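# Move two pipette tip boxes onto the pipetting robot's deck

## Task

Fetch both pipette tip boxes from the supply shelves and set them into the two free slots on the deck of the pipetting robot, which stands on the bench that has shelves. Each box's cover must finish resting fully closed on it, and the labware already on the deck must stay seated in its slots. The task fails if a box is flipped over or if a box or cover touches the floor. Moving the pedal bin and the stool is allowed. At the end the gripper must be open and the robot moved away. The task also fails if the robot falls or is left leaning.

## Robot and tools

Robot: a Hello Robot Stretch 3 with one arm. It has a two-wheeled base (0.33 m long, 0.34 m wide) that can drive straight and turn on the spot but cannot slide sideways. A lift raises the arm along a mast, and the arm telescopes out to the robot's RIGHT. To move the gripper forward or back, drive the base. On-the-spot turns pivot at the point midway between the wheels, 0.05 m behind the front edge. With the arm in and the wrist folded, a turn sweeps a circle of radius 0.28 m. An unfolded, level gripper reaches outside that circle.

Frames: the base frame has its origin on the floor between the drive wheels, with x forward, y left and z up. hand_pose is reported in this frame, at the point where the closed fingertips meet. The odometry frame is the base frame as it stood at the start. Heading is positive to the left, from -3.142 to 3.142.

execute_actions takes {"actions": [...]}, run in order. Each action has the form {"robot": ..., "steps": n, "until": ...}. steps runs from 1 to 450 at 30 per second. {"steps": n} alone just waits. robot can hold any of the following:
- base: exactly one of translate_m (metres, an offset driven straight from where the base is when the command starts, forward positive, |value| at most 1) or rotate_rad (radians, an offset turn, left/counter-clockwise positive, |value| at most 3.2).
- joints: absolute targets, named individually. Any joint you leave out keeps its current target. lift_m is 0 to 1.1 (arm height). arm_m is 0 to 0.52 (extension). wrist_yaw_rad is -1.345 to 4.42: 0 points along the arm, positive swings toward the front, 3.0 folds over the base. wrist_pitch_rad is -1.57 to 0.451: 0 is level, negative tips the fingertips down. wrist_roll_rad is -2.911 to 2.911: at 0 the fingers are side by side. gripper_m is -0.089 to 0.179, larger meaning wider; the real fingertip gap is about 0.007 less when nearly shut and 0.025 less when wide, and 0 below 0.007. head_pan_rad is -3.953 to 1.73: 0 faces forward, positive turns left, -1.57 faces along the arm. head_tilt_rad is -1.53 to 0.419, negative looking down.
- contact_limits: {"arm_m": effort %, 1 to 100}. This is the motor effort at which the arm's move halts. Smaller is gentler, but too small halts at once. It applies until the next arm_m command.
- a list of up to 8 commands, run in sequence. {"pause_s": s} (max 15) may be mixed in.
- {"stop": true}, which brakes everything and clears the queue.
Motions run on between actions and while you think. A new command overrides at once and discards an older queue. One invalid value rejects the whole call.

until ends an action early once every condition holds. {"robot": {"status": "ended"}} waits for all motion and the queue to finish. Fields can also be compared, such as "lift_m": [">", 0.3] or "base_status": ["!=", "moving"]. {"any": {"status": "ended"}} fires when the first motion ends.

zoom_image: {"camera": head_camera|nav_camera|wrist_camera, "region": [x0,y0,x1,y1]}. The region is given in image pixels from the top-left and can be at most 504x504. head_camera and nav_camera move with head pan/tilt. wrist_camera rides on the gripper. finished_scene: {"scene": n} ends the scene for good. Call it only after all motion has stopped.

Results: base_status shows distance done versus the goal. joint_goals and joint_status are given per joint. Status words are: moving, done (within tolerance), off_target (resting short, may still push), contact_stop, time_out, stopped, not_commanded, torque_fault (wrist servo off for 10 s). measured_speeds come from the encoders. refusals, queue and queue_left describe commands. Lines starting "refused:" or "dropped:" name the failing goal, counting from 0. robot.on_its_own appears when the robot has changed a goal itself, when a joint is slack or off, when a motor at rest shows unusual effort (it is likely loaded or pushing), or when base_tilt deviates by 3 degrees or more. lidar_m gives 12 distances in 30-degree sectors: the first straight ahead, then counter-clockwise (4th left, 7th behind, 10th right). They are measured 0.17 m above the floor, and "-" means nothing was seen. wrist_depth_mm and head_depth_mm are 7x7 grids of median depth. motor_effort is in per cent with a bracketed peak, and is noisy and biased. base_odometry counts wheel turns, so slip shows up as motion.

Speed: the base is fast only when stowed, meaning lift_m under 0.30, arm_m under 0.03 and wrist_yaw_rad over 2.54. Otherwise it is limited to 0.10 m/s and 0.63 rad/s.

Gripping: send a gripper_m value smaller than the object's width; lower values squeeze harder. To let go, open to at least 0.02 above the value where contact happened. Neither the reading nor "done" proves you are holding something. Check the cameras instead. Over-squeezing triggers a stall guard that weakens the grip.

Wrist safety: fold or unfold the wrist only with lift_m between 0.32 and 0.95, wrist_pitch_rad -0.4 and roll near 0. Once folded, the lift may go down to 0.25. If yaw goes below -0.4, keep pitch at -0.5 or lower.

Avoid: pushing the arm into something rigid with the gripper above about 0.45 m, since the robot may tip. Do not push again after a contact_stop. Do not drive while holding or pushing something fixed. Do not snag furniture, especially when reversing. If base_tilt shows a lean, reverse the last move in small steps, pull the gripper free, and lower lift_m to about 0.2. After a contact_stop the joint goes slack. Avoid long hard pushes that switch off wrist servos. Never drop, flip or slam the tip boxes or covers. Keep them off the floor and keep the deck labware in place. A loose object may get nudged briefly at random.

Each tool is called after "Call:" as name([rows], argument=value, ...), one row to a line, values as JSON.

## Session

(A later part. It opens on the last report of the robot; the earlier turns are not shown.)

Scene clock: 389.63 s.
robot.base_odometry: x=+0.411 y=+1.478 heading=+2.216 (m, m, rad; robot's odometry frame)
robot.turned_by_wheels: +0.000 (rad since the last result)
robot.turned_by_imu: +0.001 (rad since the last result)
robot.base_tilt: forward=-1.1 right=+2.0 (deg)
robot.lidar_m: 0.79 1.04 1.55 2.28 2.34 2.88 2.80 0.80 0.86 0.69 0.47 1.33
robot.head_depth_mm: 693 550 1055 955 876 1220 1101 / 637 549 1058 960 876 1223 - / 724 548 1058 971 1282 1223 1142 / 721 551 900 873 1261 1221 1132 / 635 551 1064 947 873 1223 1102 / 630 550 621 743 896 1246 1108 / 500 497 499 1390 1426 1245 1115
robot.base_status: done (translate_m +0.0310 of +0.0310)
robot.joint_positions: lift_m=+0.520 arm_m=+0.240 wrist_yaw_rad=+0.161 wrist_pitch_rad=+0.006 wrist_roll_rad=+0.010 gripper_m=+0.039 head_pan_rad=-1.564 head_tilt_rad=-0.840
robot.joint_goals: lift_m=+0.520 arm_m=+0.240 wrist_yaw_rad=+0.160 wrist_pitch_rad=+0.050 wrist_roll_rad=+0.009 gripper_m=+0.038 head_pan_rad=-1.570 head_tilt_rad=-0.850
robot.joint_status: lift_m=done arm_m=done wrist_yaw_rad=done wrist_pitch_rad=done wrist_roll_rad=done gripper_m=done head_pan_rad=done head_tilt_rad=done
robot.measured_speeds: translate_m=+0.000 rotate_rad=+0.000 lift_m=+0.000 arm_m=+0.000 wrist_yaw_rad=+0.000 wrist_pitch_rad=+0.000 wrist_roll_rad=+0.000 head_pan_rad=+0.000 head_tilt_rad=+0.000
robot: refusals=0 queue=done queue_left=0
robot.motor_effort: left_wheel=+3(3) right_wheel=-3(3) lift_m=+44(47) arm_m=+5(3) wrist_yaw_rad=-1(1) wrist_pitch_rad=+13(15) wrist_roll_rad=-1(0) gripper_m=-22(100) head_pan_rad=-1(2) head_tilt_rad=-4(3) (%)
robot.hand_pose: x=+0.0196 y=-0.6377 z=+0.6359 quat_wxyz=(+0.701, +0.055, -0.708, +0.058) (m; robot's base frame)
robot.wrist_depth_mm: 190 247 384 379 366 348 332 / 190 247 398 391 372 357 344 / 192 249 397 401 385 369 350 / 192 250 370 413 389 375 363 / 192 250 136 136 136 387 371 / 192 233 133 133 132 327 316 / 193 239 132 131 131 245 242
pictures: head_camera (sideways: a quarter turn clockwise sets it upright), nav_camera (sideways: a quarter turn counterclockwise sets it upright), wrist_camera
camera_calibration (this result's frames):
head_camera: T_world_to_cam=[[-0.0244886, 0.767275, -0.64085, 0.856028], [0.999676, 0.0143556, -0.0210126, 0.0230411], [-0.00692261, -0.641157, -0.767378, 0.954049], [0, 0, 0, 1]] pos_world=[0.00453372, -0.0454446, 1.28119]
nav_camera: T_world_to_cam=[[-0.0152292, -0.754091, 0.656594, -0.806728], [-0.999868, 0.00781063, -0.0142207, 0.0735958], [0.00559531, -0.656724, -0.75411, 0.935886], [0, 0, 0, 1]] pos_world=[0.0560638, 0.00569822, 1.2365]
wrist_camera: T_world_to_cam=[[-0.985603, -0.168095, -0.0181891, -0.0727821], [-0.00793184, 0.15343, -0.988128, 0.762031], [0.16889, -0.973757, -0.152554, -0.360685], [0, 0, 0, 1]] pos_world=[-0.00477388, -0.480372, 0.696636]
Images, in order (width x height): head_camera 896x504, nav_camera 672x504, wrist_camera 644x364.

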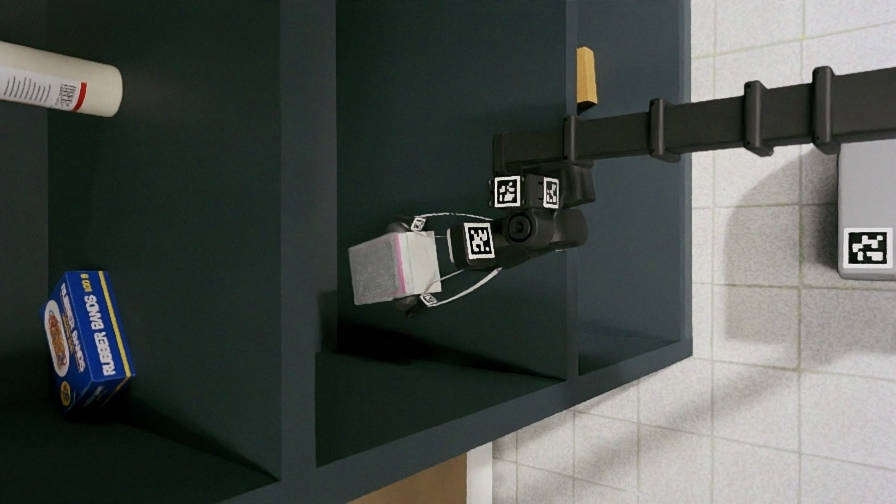

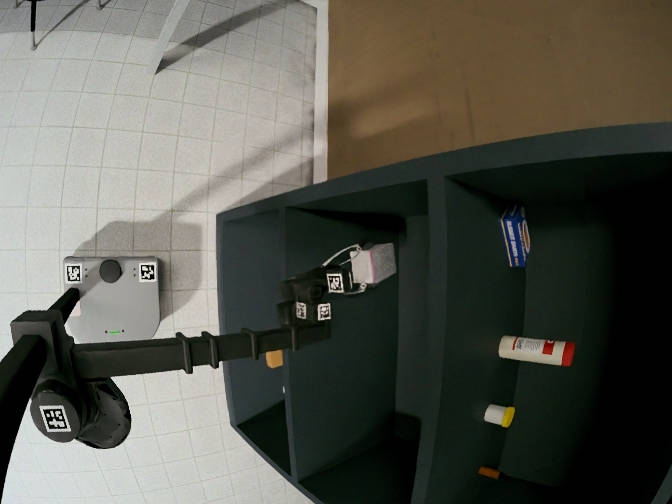

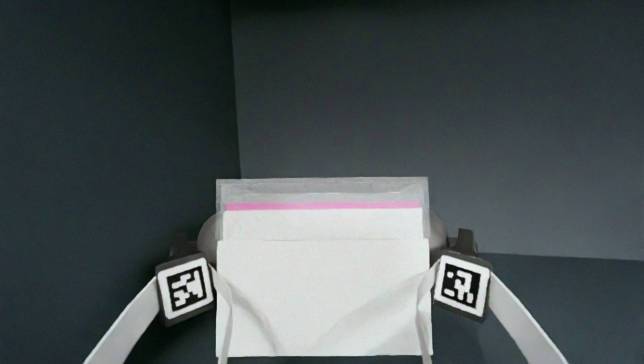

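Call:
execute_actions([
  {"robot":[{"joints":{"arm_m":0.16}},{"joints":{"lift_m":0.45}},{"joints":{"gripper_m":0.115}},{"joints":{"lift_m":0.445,"arm_m":0.163}}],"steps":450,"until":{"robot":{"status":"ended"}}},
])

Scene clock: 397.43 s.
robot.base_odometry: x=+0.411 y=+1.478 heading=+2.216 (m, m, rad; robot's odometry frame)
robot.turned_by_wheels: +0.000 (rad since the last result)
robot.turned_by_imu: +0.001 (rad since the last result)
robot.base_tilt: forward=-1.0 right=+1.9 (deg)
robot.lidar_m: 0.78 1.04 1.55 2.28 2.34 2.88 2.81 0.80 0.86 0.69 0.47 1.33
robot.head_depth_mm: 691 548 1053 957 880 1224 1109 / 637 549 1065 959 877 1219 1120 / 725 547 1060 961 855 1217 1125 / 724 550 1065 895 875 1218 1118 / 635 549 1056 960 878 1227 1103 / 628 551 623 745 896 1244 1106 / 501 497 499 1394 1415 1244 1108
robot.base_status: done (translate_m +0.0310 of +0.0310)
robot.joint_positions: lift_m=+0.445 arm_m=+0.163 wrist_yaw_rad=+0.161 wrist_pitch_rad=+0.025 wrist_roll_rad=+0.010 gripper_m=+0.115 head_pan_rad=-1.564 head_tilt_rad=-0.840
robot.joint_goals: lift_m=+0.445 arm_m=+0.163 wrist_yaw_rad=+0.160 wrist_pitch_rad=+0.050 wrist_roll_rad=+0.009 gripper_m=+0.115 head_pan_rad=-1.570 head_tilt_rad=-0.850
robot.joint_status: lift_m=done arm_m=done wrist_yaw_rad=done wrist_pitch_rad=done wrist_roll_rad=done gripper_m=done head_pan_rad=done head_tilt_rad=done
robot.measured_speeds: translate_m=+0.000 rotate_rad=+0.000 lift_m=+0.000 arm_m=+0.000 wrist_yaw_rad=+0.000 wrist_pitch_rad=+0.000 wrist_roll_rad=+0.000 head_pan_rad=+0.000 head_tilt_rad=+0.000
robot: refusals=0 queue=done queue_left=0
robot.motor_effort: left_wheel=+3(3) right_wheel=-2(2) lift_m=+31(45) arm_m=+5(6) wrist_yaw_rad=-1(1) wrist_pitch_rad=+8(14) wrist_roll_rad=+0(1) gripper_m=+0(90) head_pan_rad=-2(1) head_tilt_rad=-4(3) (%)
robot.hand_pose: x=+0.0196 y=-0.5611 z=+0.5663 quat_wxyz=(+0.701, +0.049, -0.709, +0.065) (m; robot's base frame)
robot.wrist_depth_mm: 191 245 395 454 439 415 399 / 189 246 398 468 445 429 405 / 191 247 400 485 459 434 420 / 192 248 340 148 432 436 421 / 191 239 132 131 131 296 265 / 181 205 135 134 134 196 183 / 148 137 136 136 136 134 138
pictures: head_camera (sideways: a quarter turn clockwise sets it upright), nav_camera (sideways: a quarter turn counterclockwise sets it upright), wrist_camera
camera_calibration (this result's frames):
head_camera: T_world_to_cam=[[-0.0244884, 0.767275, -0.64085, 0.856028], [0.999676, 0.0143554, -0.0210126, 0.0230411], [-0.00692276, -0.641157, -0.767378, 0.954049], [0, 0, 0, 1]] pos_world=[0.00453371, -0.0454446, 1.28119]
nav_camera: T_world_to_cam=[[-0.0152294, -0.754091, 0.656594, -0.806728], [-0.999868, 0.00781087, -0.0142207, 0.0735958], [0.00559515, -0.656724, -0.75411, 0.935886], [0, 0, 0, 1]] pos_world=[0.0560638, 0.0056982, 1.2365]
wrist_camera: T_world_to_cam=[[-0.985552, -0.168418, -0.0179763, -0.0614127], [-0.00497638, 0.134881, -0.990849, 0.67255], [0.169301, -0.976444, -0.13377, -0.308844], [0, 0, 0, 1]] pos_world=[-0.00489085, -0.402626, 0.623977]
Images, in order (width x height): head_camera 896x504, nav_camera 672x504, wrist_camera 644x364.

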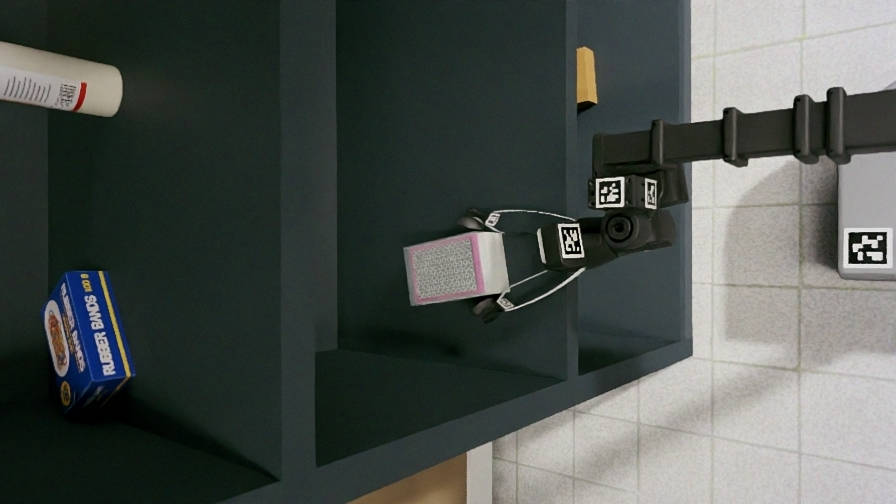

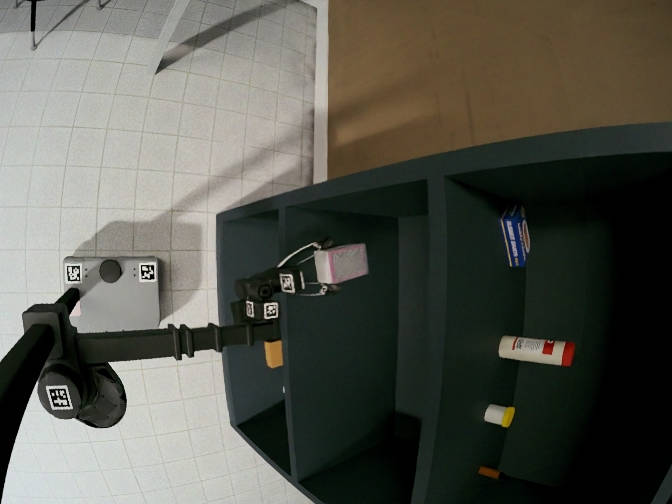

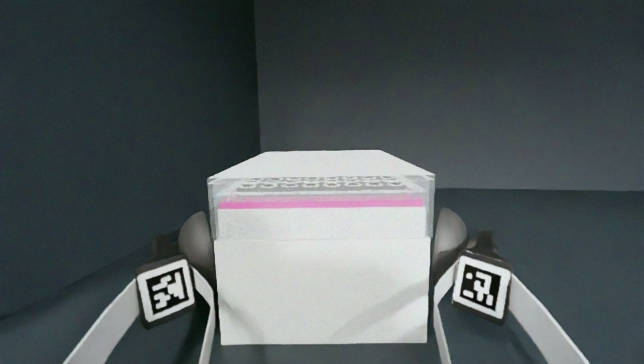

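Call:
execute_actions([
  {"robot":[{"joints":{"arm_m":0.167}},{"joints":{"gripper_m":0.03}},{"pause_s":0.4},{"joints":{"lift_m":0.49}},{"pause_s":1.0}],"steps":450,"until":{"robot":{"status":"ended"}}},
])

Scene clock: 403.63 s.
robot.base_odometry: x=+0.411 y=+1.478 heading=+2.216 (m, m, rad; robot's odometry frame)
robot.turned_by_wheels: +0.000 (rad since the last result)
robot.turned_by_imu: +0.001 (rad since the last result)
robot.base_tilt: forward=-1.0 right=+1.9 (deg)
robot.lidar_m: 0.78 1.04 1.55 2.28 2.34 2.88 2.80 0.80 0.86 0.69 0.47 1.33
robot.head_depth_mm: 692 550 1054 955 877 1231 1105 / 639 548 1065 959 878 1218 - / 723 549 1053 963 857 1219 1126 / 722 550 1058 876 1252 1219 1129 / 633 549 1056 948 879 1227 1110 / 627 550 621 741 896 1253 1107 / 500 498 500 1394 1417 1249 1107
robot.base_status: done (translate_m +0.0310 of +0.0310)
robot.joint_positions: lift_m=+0.490 arm_m=+0.167 wrist_yaw_rad=+0.161 wrist_pitch_rad=+0.016 wrist_roll_rad=+0.010 gripper_m=+0.038 head_pan_rad=-1.564 head_tilt_rad=-0.840
robot.joint_goals: lift_m=+0.490 arm_m=+0.167 wrist_yaw_rad=+0.160 wrist_pitch_rad=+0.050 wrist_roll_rad=+0.009 gripper_m=+0.037 head_pan_rad=-1.570 head_tilt_rad=-0.850
robot.joint_status: lift_m=done arm_m=done wrist_yaw_rad=done wrist_pitch_rad=done wrist_roll_rad=done gripper_m=done head_pan_rad=done head_tilt_rad=done
robot.measured_speeds: translate_m=+0.000 rotate_rad=+0.000 lift_m=+0.000 arm_m=+0.000 wrist_yaw_rad=+0.000 wrist_pitch_rad=+0.000 wrist_roll_rad=+0.000 head_pan_rad=+0.000 head_tilt_rad=+0.000
robot: refusals=0 queue=done queue_left=0
robot.on_its_own: gripper_m is held at +0.037, not at your +0.030, by its stall guard, which is not easing now
robot.motor_effort: left_wheel=+3(3) right_wheel=-2(3) lift_m=+45(46) arm_m=+5(6) wrist_yaw_rad=-1(1) wrist_pitch_rad=+10(10) wrist_roll_rad=+0(1) gripper_m=-23(100) head_pan_rad=-2(2) head_tilt_rad=-3(4) (%)
robot.hand_pose: x=+0.0197 y=-0.5649 z=+0.6085 quat_wxyz=(+0.701, +0.052, -0.709, +0.062) (m; robot's base frame)
robot.wrist_depth_mm: 189 245 397 448 430 416 393 / 190 246 392 462 447 425 400 / 191 248 395 471 452 432 418 / 190 250 340 188 466 444 428 / 192 248 132 132 131 390 386 / 192 231 131 132 131 276 265 / 188 211 191 133 133 204 204
pictures: head_camera (sideways: a quarter turn clockwise sets it upright), nav_camera (sideways: a quarter turn counterclockwise sets it upright), wrist_camera
camera_calibration (this result's frames):
head_camera: T_world_to_cam=[[-0.0244886, 0.767275, -0.64085, 0.856028], [0.999676, 0.0143556, -0.0210126, 0.0230411], [-0.00692261, -0.641157, -0.767378, 0.954049], [0, 0, 0, 1]] pos_world=[0.00453372, -0.0454446, 1.28119]
nav_camera: T_world_to_cam=[[-0.0152292, -0.754091, 0.656594, -0.806728], [-0.999868, 0.00781063, -0.0142207, 0.0735958], [0.00559531, -0.656724, -0.75411, 0.935886], [0, 0, 0, 1]] pos_world=[0.0560638, 0.00569821, 1.2365]
wrist_camera: T_world_to_cam=[[-0.985502, -0.168701, -0.0180498, -0.0613285], [-0.00640625, 0.143309, -0.989657, 0.719012], [0.169543, -0.975194, -0.142312, -0.301041], [0, 0, 0, 1]] pos_world=[-0.00479397, -0.40696, 0.667627]
Images, in order (width x height): head_camera 896x504, nav_camera 672x504, wrist_camera 644x364.

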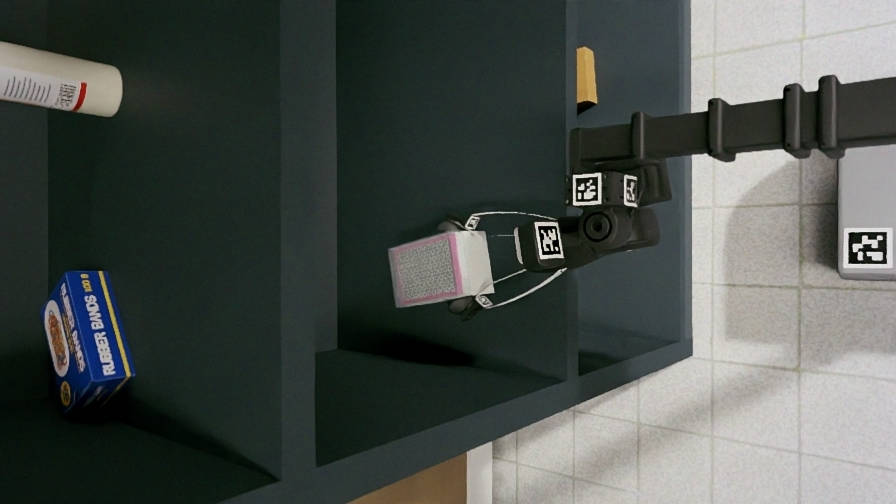

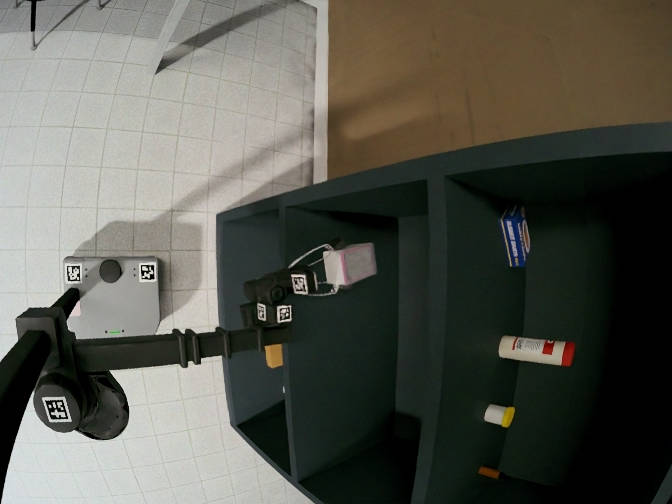

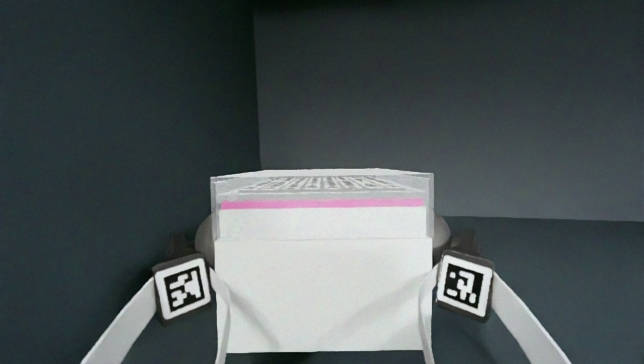

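Call:
execute_actions([
  {"robot":[{"joints":{"arm_m":0.0,"wrist_yaw_rad":0.0},"base":{"translate_m":-0.2}},{"base":{"rotate_rad":0.77}},{"base":{"translate_m":0.74},"joints":{"lift_m":0.8}},{"base":{"rotate_rad":0.777},"joints":{"head_tilt_rad":-0.75}},{"joints":{"arm_m":0.15}},{"joints":{"lift_m":0.735}}],"steps":450,"until":{"robot":{"status":"ended"}}},
  {"steps":300,"until":{"robot":{"status":"ended"}}},
])

Call:
zoom_image(camera="head_camera", region=[300, 110, 520, 360])

Scene clock: 441.43 s.
robot.base_odometry: x=-0.199 y=+1.433 heading=-2.521 (m, m, rad; robot's odometry frame)
robot.turned_by_wheels: +1.547 (rad since the last result)
robot.turned_by_imu: +1.560 (rad since the last result)
robot.base_tilt: forward=-1.0 right=+1.9 (deg)
robot.lidar_m: 2.33 1.85 2.42 3.13 1.38 1.34 0.96 0.73 0.81 0.56 0.81 0.93
robot.head_depth_mm: 1058 1141 858 686 1426 - - / 1021 1143 895 725 - 1257 1121 / 1020 1138 798 705 - 1286 1121 / 1020 1133 789 675 1278 1263 1126 / 1017 1131 801 682 1408 1282 1124 / 1015 1133 897 685 1433 1288 1129 / 1015 1140 896 686 1419 1293 1127
robot.base_status: done (rotate_rad +0.7768 of +0.7770)
robot.joint_positions: lift_m=+0.735 arm_m=+0.150 wrist_yaw_rad=+0.000 wrist_pitch_rad=+0.015 wrist_roll_rad=+0.010 gripper_m=+0.038 head_pan_rad=-1.564 head_tilt_rad=-0.754
robot.joint_goals: lift_m=+0.735 arm_m=+0.150 wrist_yaw_rad=+0.000 wrist_pitch_rad=+0.050 wrist_roll_rad=+0.009 gripper_m=+0.037 head_pan_rad=-1.570 head_tilt_rad=-0.750
robot.joint_status: lift_m=done arm_m=done wrist_yaw_rad=done wrist_pitch_rad=done wrist_roll_rad=done gripper_m=done head_pan_rad=done head_tilt_rad=done
robot.measured_speeds: translate_m=+0.000 rotate_rad=+0.000 lift_m=+0.000 arm_m=+0.000 wrist_yaw_rad=+0.000 wrist_pitch_rad=+0.000 wrist_roll_rad=+0.000 head_pan_rad=+0.000 head_tilt_rad=+0.000
robot: refusals=0 queue=done queue_left=0
robot.on_its_own: gripper_m is held at +0.037, not at your +0.030, by its stall guard, which is not easing now
robot.motor_effort: left_wheel=-2(8) right_wheel=+3(8) lift_m=+32(45) arm_m=+5(5) wrist_yaw_rad=+0(4) wrist_pitch_rad=+10(10) wrist_roll_rad=-1(0) gripper_m=-23(23) head_pan_rad=-1(2) head_tilt_rad=+1(10) (%)
robot.hand_pose: x=-0.0214 y=-0.5512 z=+0.8537 quat_wxyz=(+0.704, -0.005, -0.710, +0.005) (m; robot's base frame)
robot.wrist_depth_mm: 780 775 777 787 779 772 749 / 802 804 790 788 795 781 804 / 804 709 725 727 726 799 801 / 812 833 638 188 614 835 672 / 469 228 131 131 132 437 401 / 154 162 131 131 132 285 243 / 143 163 197 132 132 212 210
pictures: head_camera (sideways: a quarter turn clockwise sets it upright), nav_camera (sideways: a quarter turn counterclockwise sets it upright), wrist_camera
camera_calibration (this result's frames):
head_camera: T_world_to_cam=[[-0.0240886, 0.709535, -0.704258, 0.938651], [0.999689, 0.0125263, -0.0215735, 0.0237737], [-0.00648538, -0.704559, -0.709616, 0.878928], [0, 0, 0, 1]] pos_world=[0.00454473, -0.0470468, 1.28527]
nav_camera: T_world_to_cam=[[-0.0156381, -0.695051, 0.718791, -0.887776], [-0.99986, 0.00653916, -0.0154299, 0.0751716], [0.00602426, -0.718931, -0.695055, 0.859081], [0, 0, 0, 1]] pos_world=[0.0561026, 0.0000797984, 1.23639]
wrist_camera: T_world_to_cam=[[-0.999799, -0.0086687, -0.0180605, -0.00717989], [0.0166311, 0.143444, -0.989519, 0.959911], [0.0111685, -0.98962, -0.143271, -0.256323], [0, 0, 0, 1]] pos_world=[-0.0202801, -0.391418, 0.912997]
Images, in order (width x height): head_camera 896x504, nav_camera 672x504, wrist_camera 644x364.

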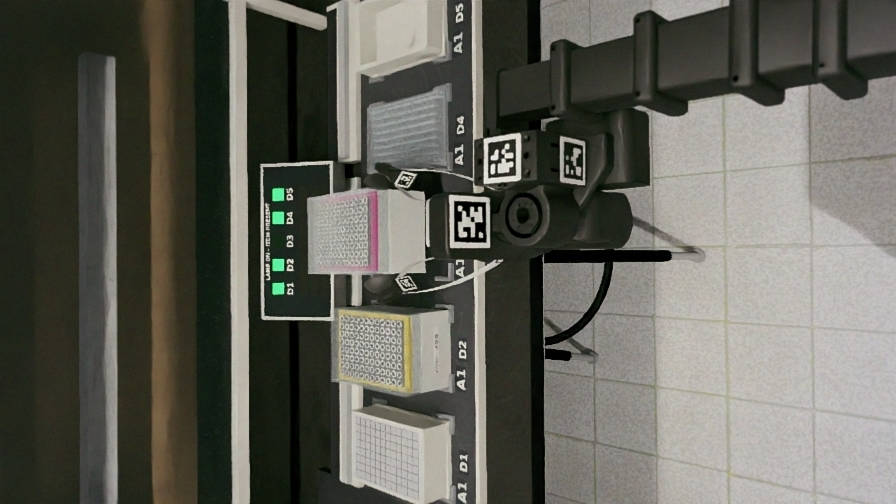

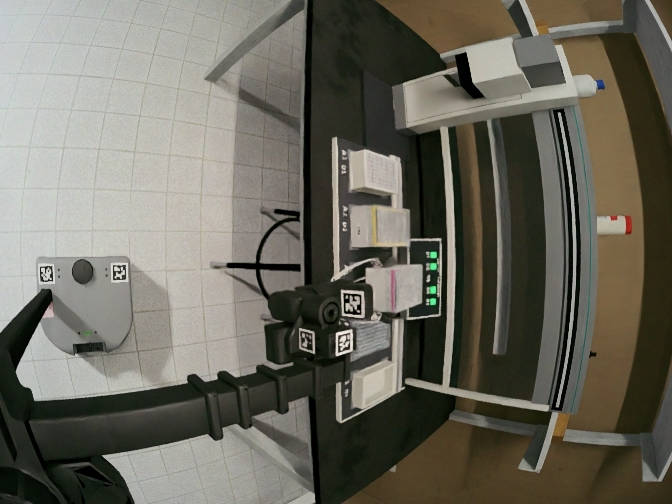

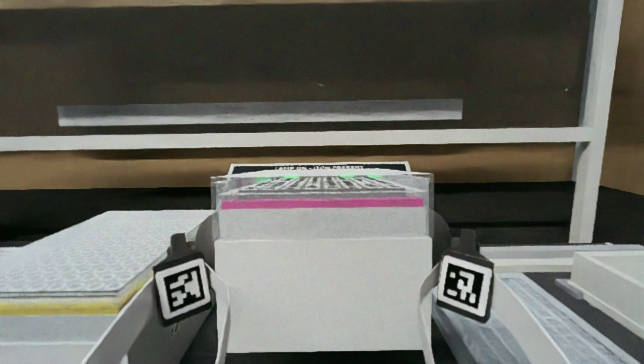

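Region (300, 110, 520, 360) of head_camera's 896x504 image, scaled by 2.016, with more detail than that image has; it fills the left 444 columns of this view, and the rest is white.

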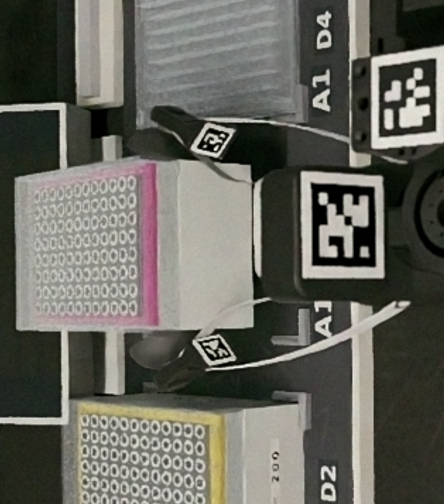

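Call:
execute_actions([
  {"robot":[{"base":{"translate_m":0.005},"joints":{"arm_m":0.155}},{"joints":{"lift_m":0.716}}],"steps":450,"until":{"robot":{"status":"ended"}}},
])

Call:
zoom_image(camera="head_camera", region=[310, 140, 490, 340])

Scene clock: 448.27 s.
robot.base_odometry: x=-0.204 y=+1.430 heading=-2.521 (m, m, rad; robot's odometry frame)
robot.turned_by_wheels: +0.000 (rad since the last result)
robot.turned_by_imu: +0.001 (rad since the last result)
robot.base_tilt: forward=-1.2 right=+1.9 (deg)
robot.lidar_m: 2.32 1.85 2.41 3.12 1.39 1.34 0.97 0.74 0.81 0.57 0.81 0.93
robot.head_depth_mm: 1056 1141 854 687 1429 1311 - / 1018 1140 899 714 - 1259 1117 / 1015 1140 796 686 - 1292 1132 / 1015 1138 791 673 1151 1258 1128 / 1013 1136 804 679 1396 1286 1130 / 1017 1133 898 685 1421 1283 1131 / 1017 1141 877 684 1432 1277 1130
robot.base_status: done (translate_m +0.0050 of +0.0050)
robot.joint_positions: lift_m=+0.716 arm_m=+0.155 wrist_yaw_rad=+0.000 wrist_pitch_rad=+0.015 wrist_roll_rad=+0.010 gripper_m=+0.038 head_pan_rad=-1.564 head_tilt_rad=-0.754
robot.joint_goals: lift_m=+0.716 arm_m=+0.155 wrist_yaw_rad=+0.000 wrist_pitch_rad=+0.050 wrist_roll_rad=+0.009 gripper_m=+0.037 head_pan_rad=-1.570 head_tilt_rad=-0.750
robot.joint_status: lift_m=done arm_m=done wrist_yaw_rad=done wrist_pitch_rad=done wrist_roll_rad=done gripper_m=done head_pan_rad=done head_tilt_rad=done
robot.measured_speeds: translate_m=+0.000 rotate_rad=+0.000 lift_m=+0.000 arm_m=+0.000 wrist_yaw_rad=+0.000 wrist_pitch_rad=+0.000 wrist_roll_rad=+0.000 head_pan_rad=+0.000 head_tilt_rad=+0.000
robot: refusals=0 queue=done queue_left=0
robot.on_its_own: gripper_m is held at +0.037, not at your +0.030, by its stall guard, which is not easing now
robot.motor_effort: left_wheel=-2(4) right_wheel=+4(9) lift_m=+33(33) arm_m=+5(6) wrist_yaw_rad=-1(1) wrist_pitch_rad=+11(10) wrist_roll_rad=+0(1) gripper_m=-22(23) head_pan_rad=-3(2) head_tilt_rad=+2(2) (%)
robot.hand_pose: x=-0.0214 y=-0.5562 z=+0.8347 quat_wxyz=(+0.704, -0.005, -0.710, +0.005) (m; robot's base frame)
robot.wrist_depth_mm: 782 744 789 764 770 756 758 / 775 805 780 791 794 800 796 / 808 733 727 712 716 796 806 / 779 760 335 188 331 704 588 / 180 172 132 131 131 305 297 / 135 138 131 131 131 244 226 / 137 155 170 133 133 183 180
pictures: head_camera (sideways: a quarter turn clockwise sets it upright), nav_camera (sideways: a quarter turn counterclockwise sets it upright), wrist_camera
camera_calibration (this result's frames):
head_camera: T_world_to_cam=[[-0.0240886, 0.709535, -0.704258, 0.938651], [0.999689, 0.0125263, -0.0215735, 0.0237737], [-0.00648538, -0.704559, -0.709616, 0.878928], [0, 0, 0, 1]] pos_world=[0.00454473, -0.0470468, 1.28527]
nav_camera: T_world_to_cam=[[-0.0156381, -0.69505, 0.718791, -0.887776], [-0.99986, 0.00653916, -0.0154299, 0.0751716], [0.00602426, -0.718931, -0.695055, 0.859081], [0, 0, 0, 1]] pos_world=[0.0561026, 0.0000797945, 1.23639]
wrist_camera: T_world_to_cam=[[-0.999799, -0.00866794, -0.0180608, -0.00756595], [0.016631, 0.143486, -0.989513, 0.941831], [0.0111685, -0.989614, -0.143313, -0.263955], [0, 0, 0, 1]] pos_world=[-0.0202801, -0.396419, 0.893989]
Images, in order (width x height): head_camera 896x504, nav_camera 672x504, wrist_camera 644x364.

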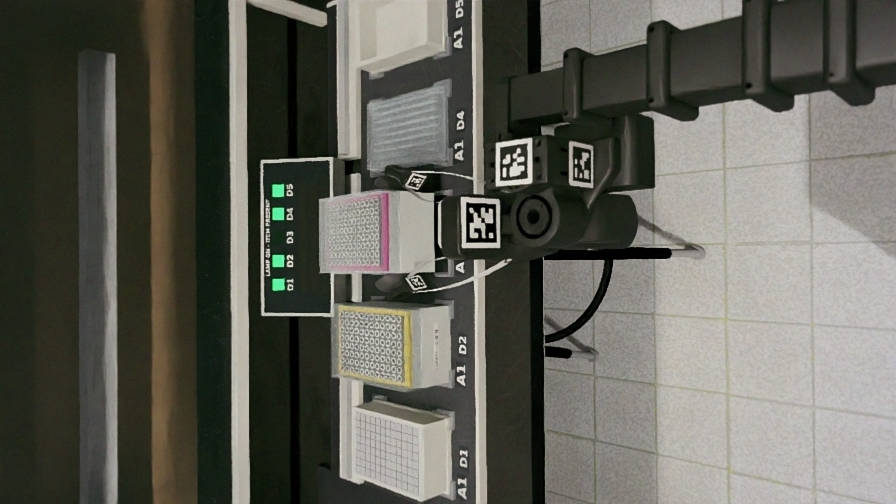

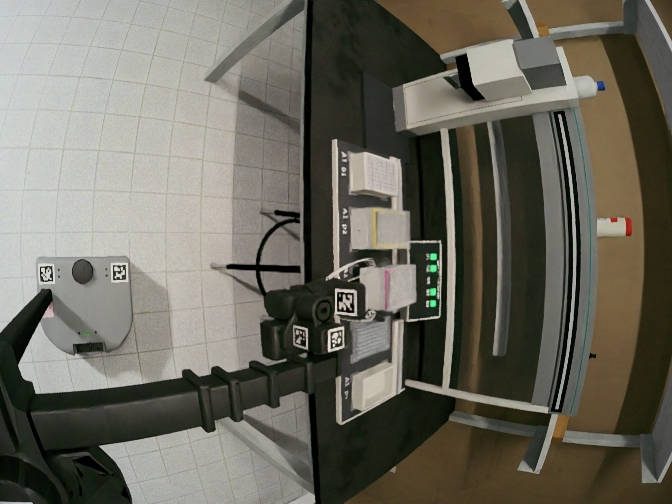

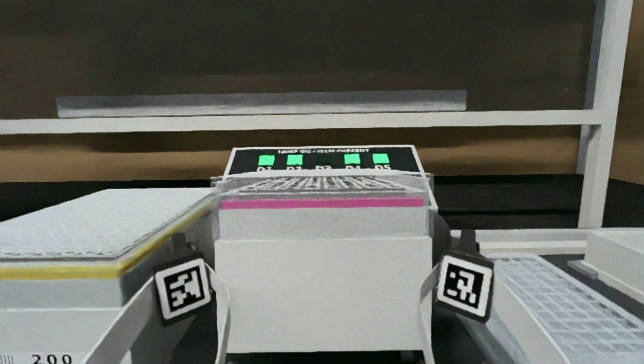

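Region (310, 140, 490, 340) of head_camera's 896x504 image, scaled by 2.520, with more detail than that image has; it fills the left 454 columns of this view, and the rest is white.

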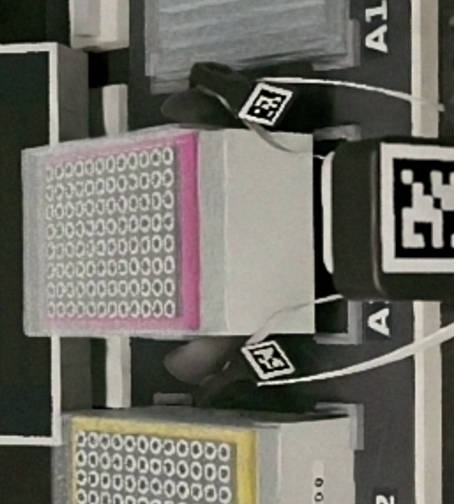

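Call:
execute_actions([
  {"robot":[{"joints":{"arm_m":0.157}},{"joints":{"lift_m":0.694}}],"steps":450,"until":{"robot":{"status":"ended"}}},
])

Call:
zoom_image(camera="head_camera", region=[310, 140, 490, 340])

Scene clock: 454.20 s.
robot.base_odometry: x=-0.204 y=+1.430 heading=-2.521 (m, m, rad; robot's odometry frame)
robot.turned_by_wheels: +0.000 (rad since the last result)
robot.turned_by_imu: +0.001 (rad since the last result)
robot.base_tilt: forward=-1.1 right=+1.9 (deg)
robot.lidar_m: 2.32 1.85 2.42 3.12 1.39 1.34 0.97 0.74 0.80 0.57 0.81 0.93
robot.head_depth_mm: 1053 1145 851 687 1432 1316 - / 1024 1136 895 704 - 1263 1125 / 1014 1137 794 687 - 1285 1128 / 1016 1134 789 678 1275 1253 1123 / 1018 1139 803 680 1391 1290 1130 / 1016 1139 893 687 1422 1293 1135 / 1016 1133 876 683 1435 1285 1122
robot.base_status: done (translate_m +0.0050 of +0.0050)
robot.joint_positions: lift_m=+0.694 arm_m=+0.157 wrist_yaw_rad=+0.000 wrist_pitch_rad=+0.020 wrist_roll_rad=+0.010 gripper_m=+0.038 head_pan_rad=-1.564 head_tilt_rad=-0.754
robot.joint_goals: lift_m=+0.694 arm_m=+0.157 wrist_yaw_rad=+0.000 wrist_pitch_rad=+0.050 wrist_roll_rad=+0.009 gripper_m=+0.037 head_pan_rad=-1.570 head_tilt_rad=-0.750
robot.joint_status: lift_m=done arm_m=done wrist_yaw_rad=done wrist_pitch_rad=done wrist_roll_rad=done gripper_m=done head_pan_rad=done head_tilt_rad=done
robot.measured_speeds: translate_m=+0.000 rotate_rad=+0.000 lift_m=+0.000 arm_m=+0.000 wrist_yaw_rad=+0.000 wrist_pitch_rad=+0.000 wrist_roll_rad=+0.000 head_pan_rad=+0.000 head_tilt_rad=+0.000
robot: refusals=0 queue=done queue_left=0
robot.on_its_own: gripper_m is held at +0.037, not at your +0.030, by its stall guard, which is not easing now
robot.motor_effort: left_wheel=-2(3) right_wheel=+4(3) lift_m=+32(33) arm_m=+5(6) wrist_yaw_rad=+0(0) wrist_pitch_rad=+9(10) wrist_roll_rad=+0(0) gripper_m=-22(23) head_pan_rad=-2(3) head_tilt_rad=+1(2) (%)
robot.hand_pose: x=-0.0214 y=-0.5583 z=+0.8141 quat_wxyz=(+0.704, -0.007, -0.710, +0.007) (m; robot's base frame)
robot.wrist_depth_mm: 770 762 777 766 773 790 754 / 780 774 772 767 780 779 776 / 812 825 827 356 810 808 792 / 696 200 285 157 301 598 509 / 130 147 130 130 130 288 243 / 130 133 131 132 131 204 196 / 134 144 138 134 134 146 150
pictures: head_camera (sideways: a quarter turn clockwise sets it upright), nav_camera (sideways: a quarter turn counterclockwise sets it upright), wrist_camera
camera_calibration (this result's frames):
head_camera: T_world_to_cam=[[-0.0240885, 0.709535, -0.704259, 0.938651], [0.999689, 0.0125262, -0.0215735, 0.0237737], [-0.00648547, -0.704559, -0.709616, 0.878928], [0, 0, 0, 1]] pos_world=[0.00454473, -0.0470469, 1.28527]
nav_camera: T_world_to_cam=[[-0.0156382, -0.69505, 0.718791, -0.887776], [-0.99986, 0.00653927, -0.0154299, 0.0751716], [0.00602417, -0.718931, -0.695055, 0.859081], [0, 0, 0, 1]] pos_world=[0.0561026, 0.0000797729, 1.23639]
wrist_camera: T_world_to_cam=[[-0.999799, -0.00875449, -0.0180166, -0.00804291], [0.016632, 0.13844, -0.990231, 0.919458], [0.0111632, -0.990332, -0.138267, -0.273501], [0, 0, 0, 1]] pos_world=[-0.0202806, -0.398217, 0.872515]
Images, in order (width x height): head_camera 896x504, nav_camera 672x504, wrist_camera 644x364.

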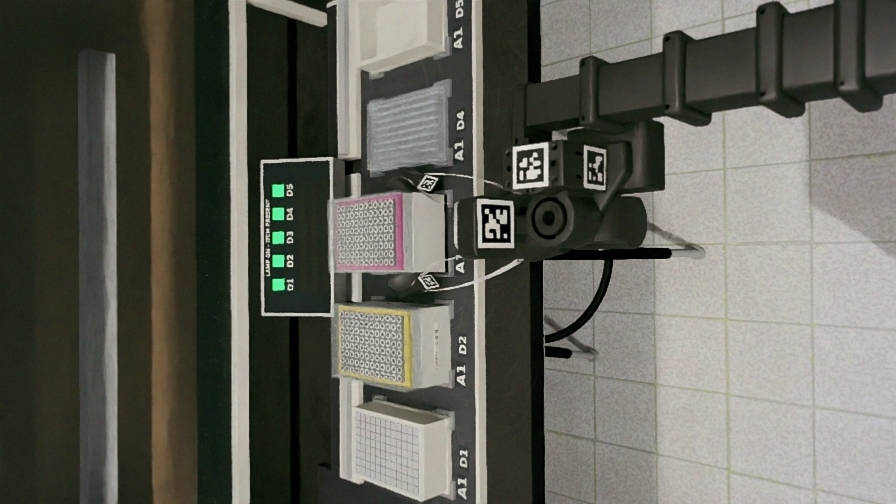

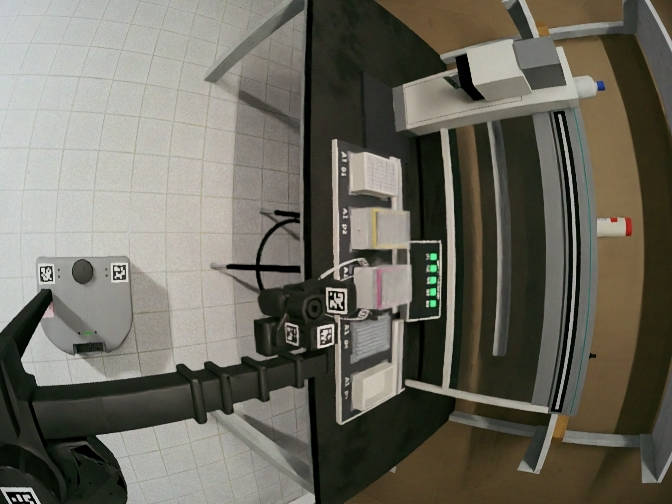

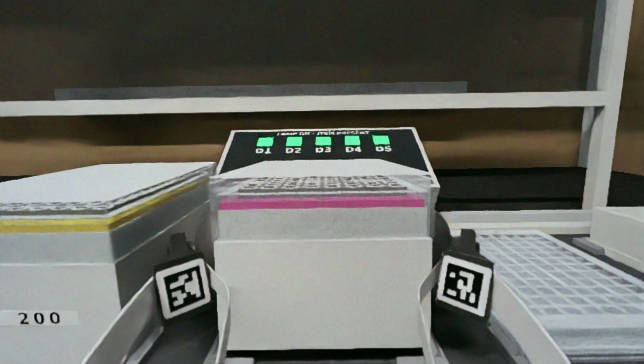

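Region (310, 140, 490, 340) of head_camera's 896x504 image, scaled by 2.520, with more detail than that image has; it fills the left 454 columns of this view, and the rest is white.

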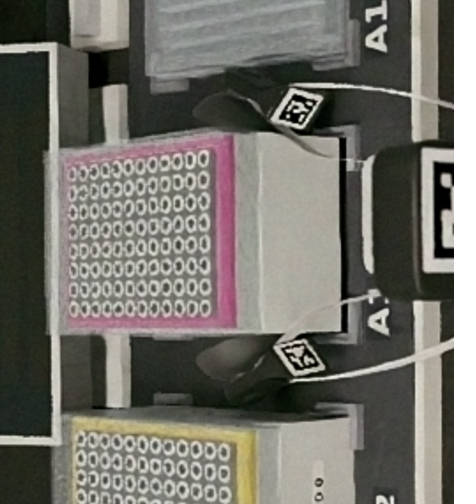

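The rear is seated (lamp on). Lower the front a bit more, release, and retract.

Call:
execute_actions([
  {"robot":[{"joints":{"lift_m":0.689}},{"joints":{"gripper_m":0.11}},{"pause_s":0.3},{"joints":{"arm_m":0.0}}],"steps":450,"until":{"robot":{"status":"ended"}}},
])

Call:
zoom_image(camera="head_camera", region=[310, 60, 500, 504])

Call:
zoom_image(camera="wrist_camera", region=[60, 110, 560, 280])

Scene clock: 461.87 s.
robot.base_odometry: x=-0.204 y=+1.430 heading=-2.521 (m, m, rad; robot's odometry frame)
robot.turned_by_wheels: +0.000 (rad since the last result)
robot.turned_by_imu: +0.001 (rad since the last result)
robot.base_tilt: forward=-1.0 right=+1.9 (deg)
robot.lidar_m: 2.32 1.85 2.40 3.11 1.39 1.34 0.97 0.74 0.80 0.56 0.81 0.93
robot.head_depth_mm: 1054 1141 849 685 1424 1311 - / 1015 1142 897 706 1426 1316 - / 1015 1139 800 685 1439 1310 - / 1020 1134 793 682 1144 1279 1125 / 1017 1139 804 682 1405 1285 1127 / 1017 1134 898 685 1421 1298 1127 / 1015 1131 877 684 1419 1290 1128
robot.base_status: done (translate_m +0.0050 of +0.0050)
robot.joint_positions: lift_m=+0.689 arm_m=+0.000 wrist_yaw_rad=+0.000 wrist_pitch_rad=+0.027 wrist_roll_rad=+0.010 gripper_m=+0.110 head_pan_rad=-1.564 head_tilt_rad=-0.754
robot.joint_goals: lift_m=+0.689 arm_m=+0.000 wrist_yaw_rad=+0.000 wrist_pitch_rad=+0.050 wrist_roll_rad=+0.009 gripper_m=+0.110 head_pan_rad=-1.570 head_tilt_rad=-0.750
robot.joint_status: lift_m=done arm_m=done wrist_yaw_rad=done wrist_pitch_rad=done wrist_roll_rad=done gripper_m=done head_pan_rad=done head_tilt_rad=done
robot.measured_speeds: translate_m=+0.000 rotate_rad=+0.000 lift_m=+0.000 arm_m=+0.000 wrist_yaw_rad=+0.000 wrist_pitch_rad=+0.000 wrist_roll_rad=+0.000 head_pan_rad=+0.000 head_tilt_rad=+0.000
robot: refusals=0 queue=done queue_left=0
robot.motor_effort: left_wheel=-3(3) right_wheel=+4(4) lift_m=+31(31) arm_m=-6(5) wrist_yaw_rad=-1(1) wrist_pitch_rad=+8(9) wrist_roll_rad=-1(0) gripper_m=+0(88) head_pan_rad=-1(2) head_tilt_rad=+2(3) (%)
robot.hand_pose: x=-0.0214 y=-0.4021 z=+0.8107 quat_wxyz=(+0.704, -0.009, -0.710, +0.009) (m; robot's base frame)
robot.wrist_depth_mm: 484 912 926 918 909 925 910 / 487 945 913 933 947 931 914 / 481 950 961 507 955 958 970 / 473 302 297 283 452 443 398 / 287 285 286 286 285 283 277 / 228 241 224 223 219 224 215 / 194 195 193 194 193 238 191
pictures: head_camera (sideways: a quarter turn clockwise sets it upright), nav_camera (sideways: a quarter turn counterclockwise sets it upright), wrist_camera
camera_calibration (this result's frames):
head_camera: T_world_to_cam=[[-0.0240884, 0.709489, -0.704304, 0.938711], [0.999689, 0.012525, -0.0215738, 0.0237741], [-0.00648498, -0.704605, -0.70957, 0.878869], [0, 0, 0, 1]] pos_world=[0.00454475, -0.0470479, 1.28527]
nav_camera: T_world_to_cam=[[-0.0156383, -0.695004, 0.718836, -0.887834], [-0.99986, 0.00653804, -0.0154307, 0.0751727], [0.00602466, -0.718976, -0.695009, 0.859021], [0, 0, 0, 1]] pos_world=[0.0561026, 0.000075561, 1.23639]
wrist_camera: T_world_to_cam=[[-0.9998, -0.00876207, -0.0179634, -0.00680947], [0.0166488, 0.13215, -0.99109, 0.892693], [0.0110579, -0.991191, -0.131977, -0.124741], [0, 0, 0, 1]] pos_world=[-0.020291, -0.241671, 0.868154]
Images, in order (width x height): head_camera 896x504, nav_camera 672x504, wrist_camera 644x364.

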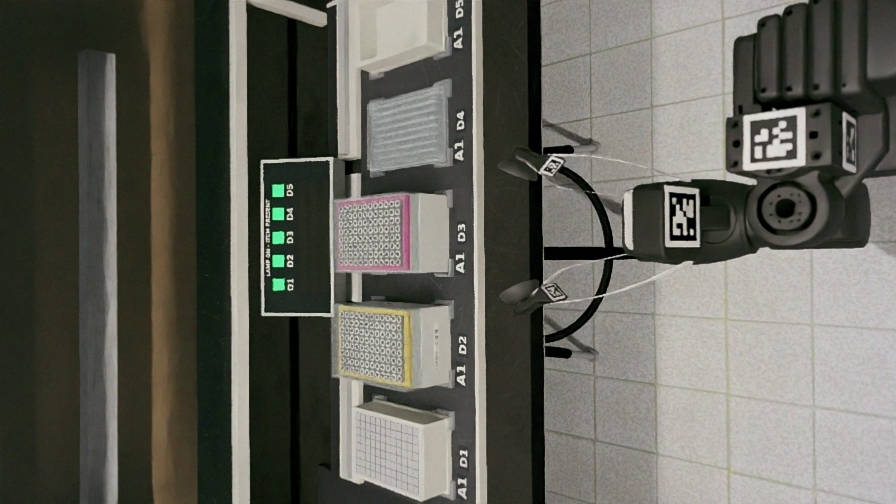

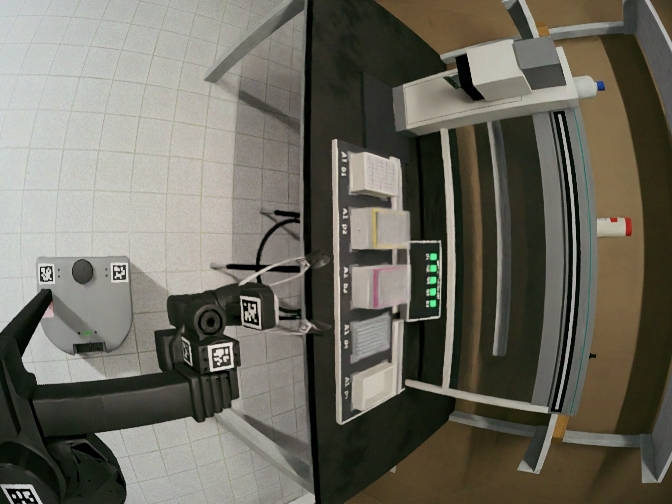

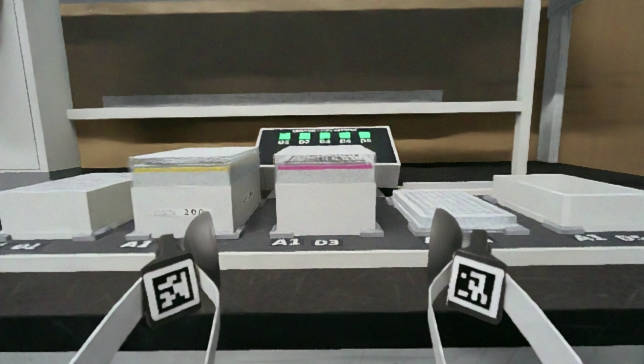

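Region (310, 60, 500, 504) of head_camera's 896x504 image, scaled by 1.135, with more detail than that image has; it fills the left 216 columns of this view, and the rest is white.

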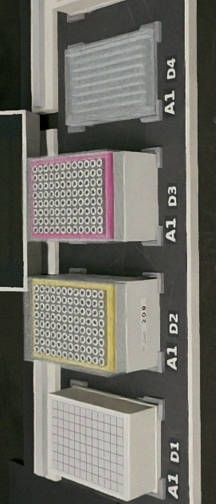

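Region (60, 110, 560, 280) of wrist_camera's 644x364 image, scaled by 1.008; it fills the top 171 rows of this view, and the rest is white.

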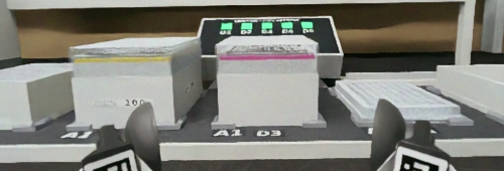

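Call:
execute_actions([
  {"robot":{"joints":{"wrist_yaw_rad":1.5,"lift_m":0.72}},"steps":450,"until":{"robot":{"status":"ended"}}},
])

Call:
finished_scene(scene=1)

Scene clock: 469.83 s.
robot.base_odometry: x=-0.204 y=+1.430 heading=-2.521 (m, m, rad; robot's odometry frame)
robot.turned_by_wheels: +0.000 (rad since the last result)
robot.turned_by_imu: +0.001 (rad since the last result)
robot.base_tilt: forward=-1.1 right=+2.0 (deg)
robot.lidar_m: 2.32 1.85 2.42 3.12 1.39 1.34 0.97 0.74 0.80 0.56 0.81 0.93
robot.head_depth_mm: 1060 1148 853 687 1432 1307 - / 1019 1141 893 703 1429 1335 1085 / 1014 1137 799 687 1400 1354 1086 / 1021 1143 789 683 1399 1277 1092 / 1019 1131 806 682 1402 1312 1080 / 1017 1133 892 684 1422 1308 - / 1013 1140 875 687 1428 1280 1127
robot.base_status: done (translate_m +0.0050 of +0.0050)
robot.joint_positions: lift_m=+0.720 arm_m=+0.000 wrist_yaw_rad=+1.498 wrist_pitch_rad=+0.027 wrist_roll_rad=+0.010 gripper_m=+0.110 head_pan_rad=-1.564 head_tilt_rad=-0.754
robot.joint_goals: lift_m=+0.720 arm_m=+0.000 wrist_yaw_rad=+1.500 wrist_pitch_rad=+0.050 wrist_roll_rad=+0.009 gripper_m=+0.110 head_pan_rad=-1.570 head_tilt_rad=-0.750
robot.joint_status: lift_m=done arm_m=done wrist_yaw_rad=done wrist_pitch_rad=done wrist_roll_rad=done gripper_m=done head_pan_rad=done head_tilt_rad=done
robot.measured_speeds: translate_m=+0.000 rotate_rad=+0.000 lift_m=+0.000 arm_m=+0.000 wrist_yaw_rad=+0.000 wrist_pitch_rad=+0.000 wrist_roll_rad=+0.000 head_pan_rad=+0.000 head_tilt_rad=+0.000
robot: refusals=0 queue=done queue_left=0
robot.motor_effort: left_wheel=-2(2) right_wheel=+4(3) lift_m=+43(45) arm_m=-5(6) wrist_yaw_rad=+1(1) wrist_pitch_rad=+7(7) wrist_roll_rad=-1(1) gripper_m=+0(0) head_pan_rad=-2(2) head_tilt_rad=+3(2) (%)
robot.hand_pose: x=+0.2348 y=-0.1640 z=+0.8413 quat_wxyz=(+0.509, +0.477, -0.526, +0.486) (m; robot's base frame)
robot.wrist_depth_mm: - - - - - - - / - - - - - - - / - - - - - - - / - - - - - 772 757 / - - - - - 467 403 / - - - - - 443 316 / - - - - - - -
pictures: head_camera (sideways: a quarter turn clockwise sets it upright), nav_camera (sideways: a quarter turn counterclockwise sets it upright), wrist_camera
camera_calibration (this result's frames):
head_camera: T_world_to_cam=[[-0.0240882, 0.709489, -0.704304, 0.938711], [0.999689, 0.0125248, -0.0215738, 0.0237741], [-0.00648515, -0.704605, -0.70957, 0.878869], [0, 0, 0, 1]] pos_world=[0.00454473, -0.0470479, 1.28527]
nav_camera: T_world_to_cam=[[-0.0156385, -0.695004, 0.718836, -0.887834], [-0.99986, 0.00653828, -0.0154307, 0.0751727], [0.00602448, -0.718976, -0.695009, 0.859021], [0, 0, 0, 1]] pos_world=[0.0561026, 0.0000755569, 1.23639]
wrist_camera: T_world_to_cam=[[-0.0639356, -0.997792, -0.0179627, -0.129935], [-0.130552, 0.0262075, -0.991095, 0.90442], [0.989378, -0.0610212, -0.131939, 0.0353371], [0, 0, 0, 1]] pos_world=[0.0748042, -0.151194, 0.898695]
Images, in order (width x height): head_camera 896x504, nav_camera 672x504, wrist_camera 644x364.

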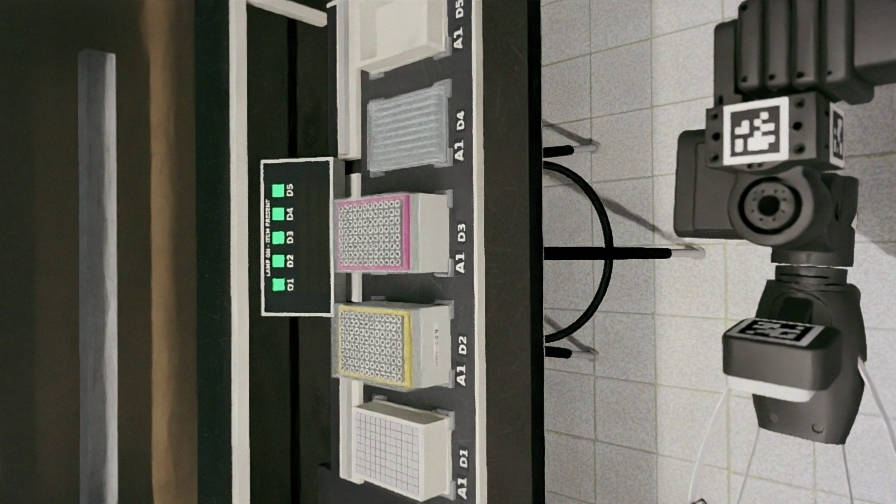

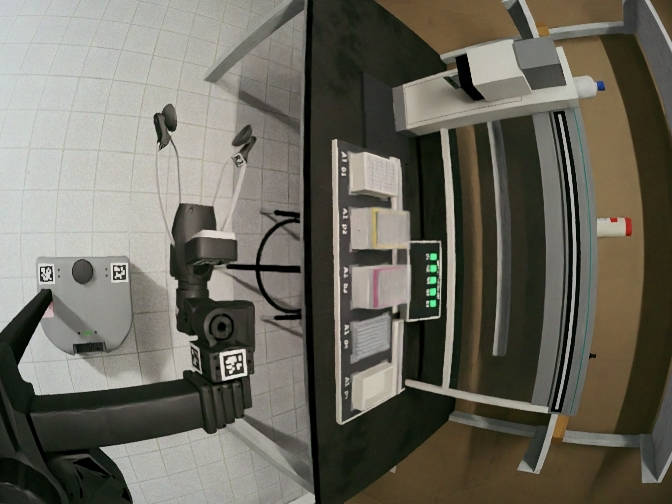

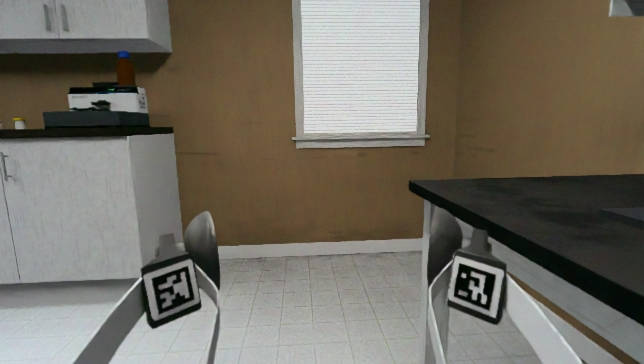

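The scene is finished: the task was done.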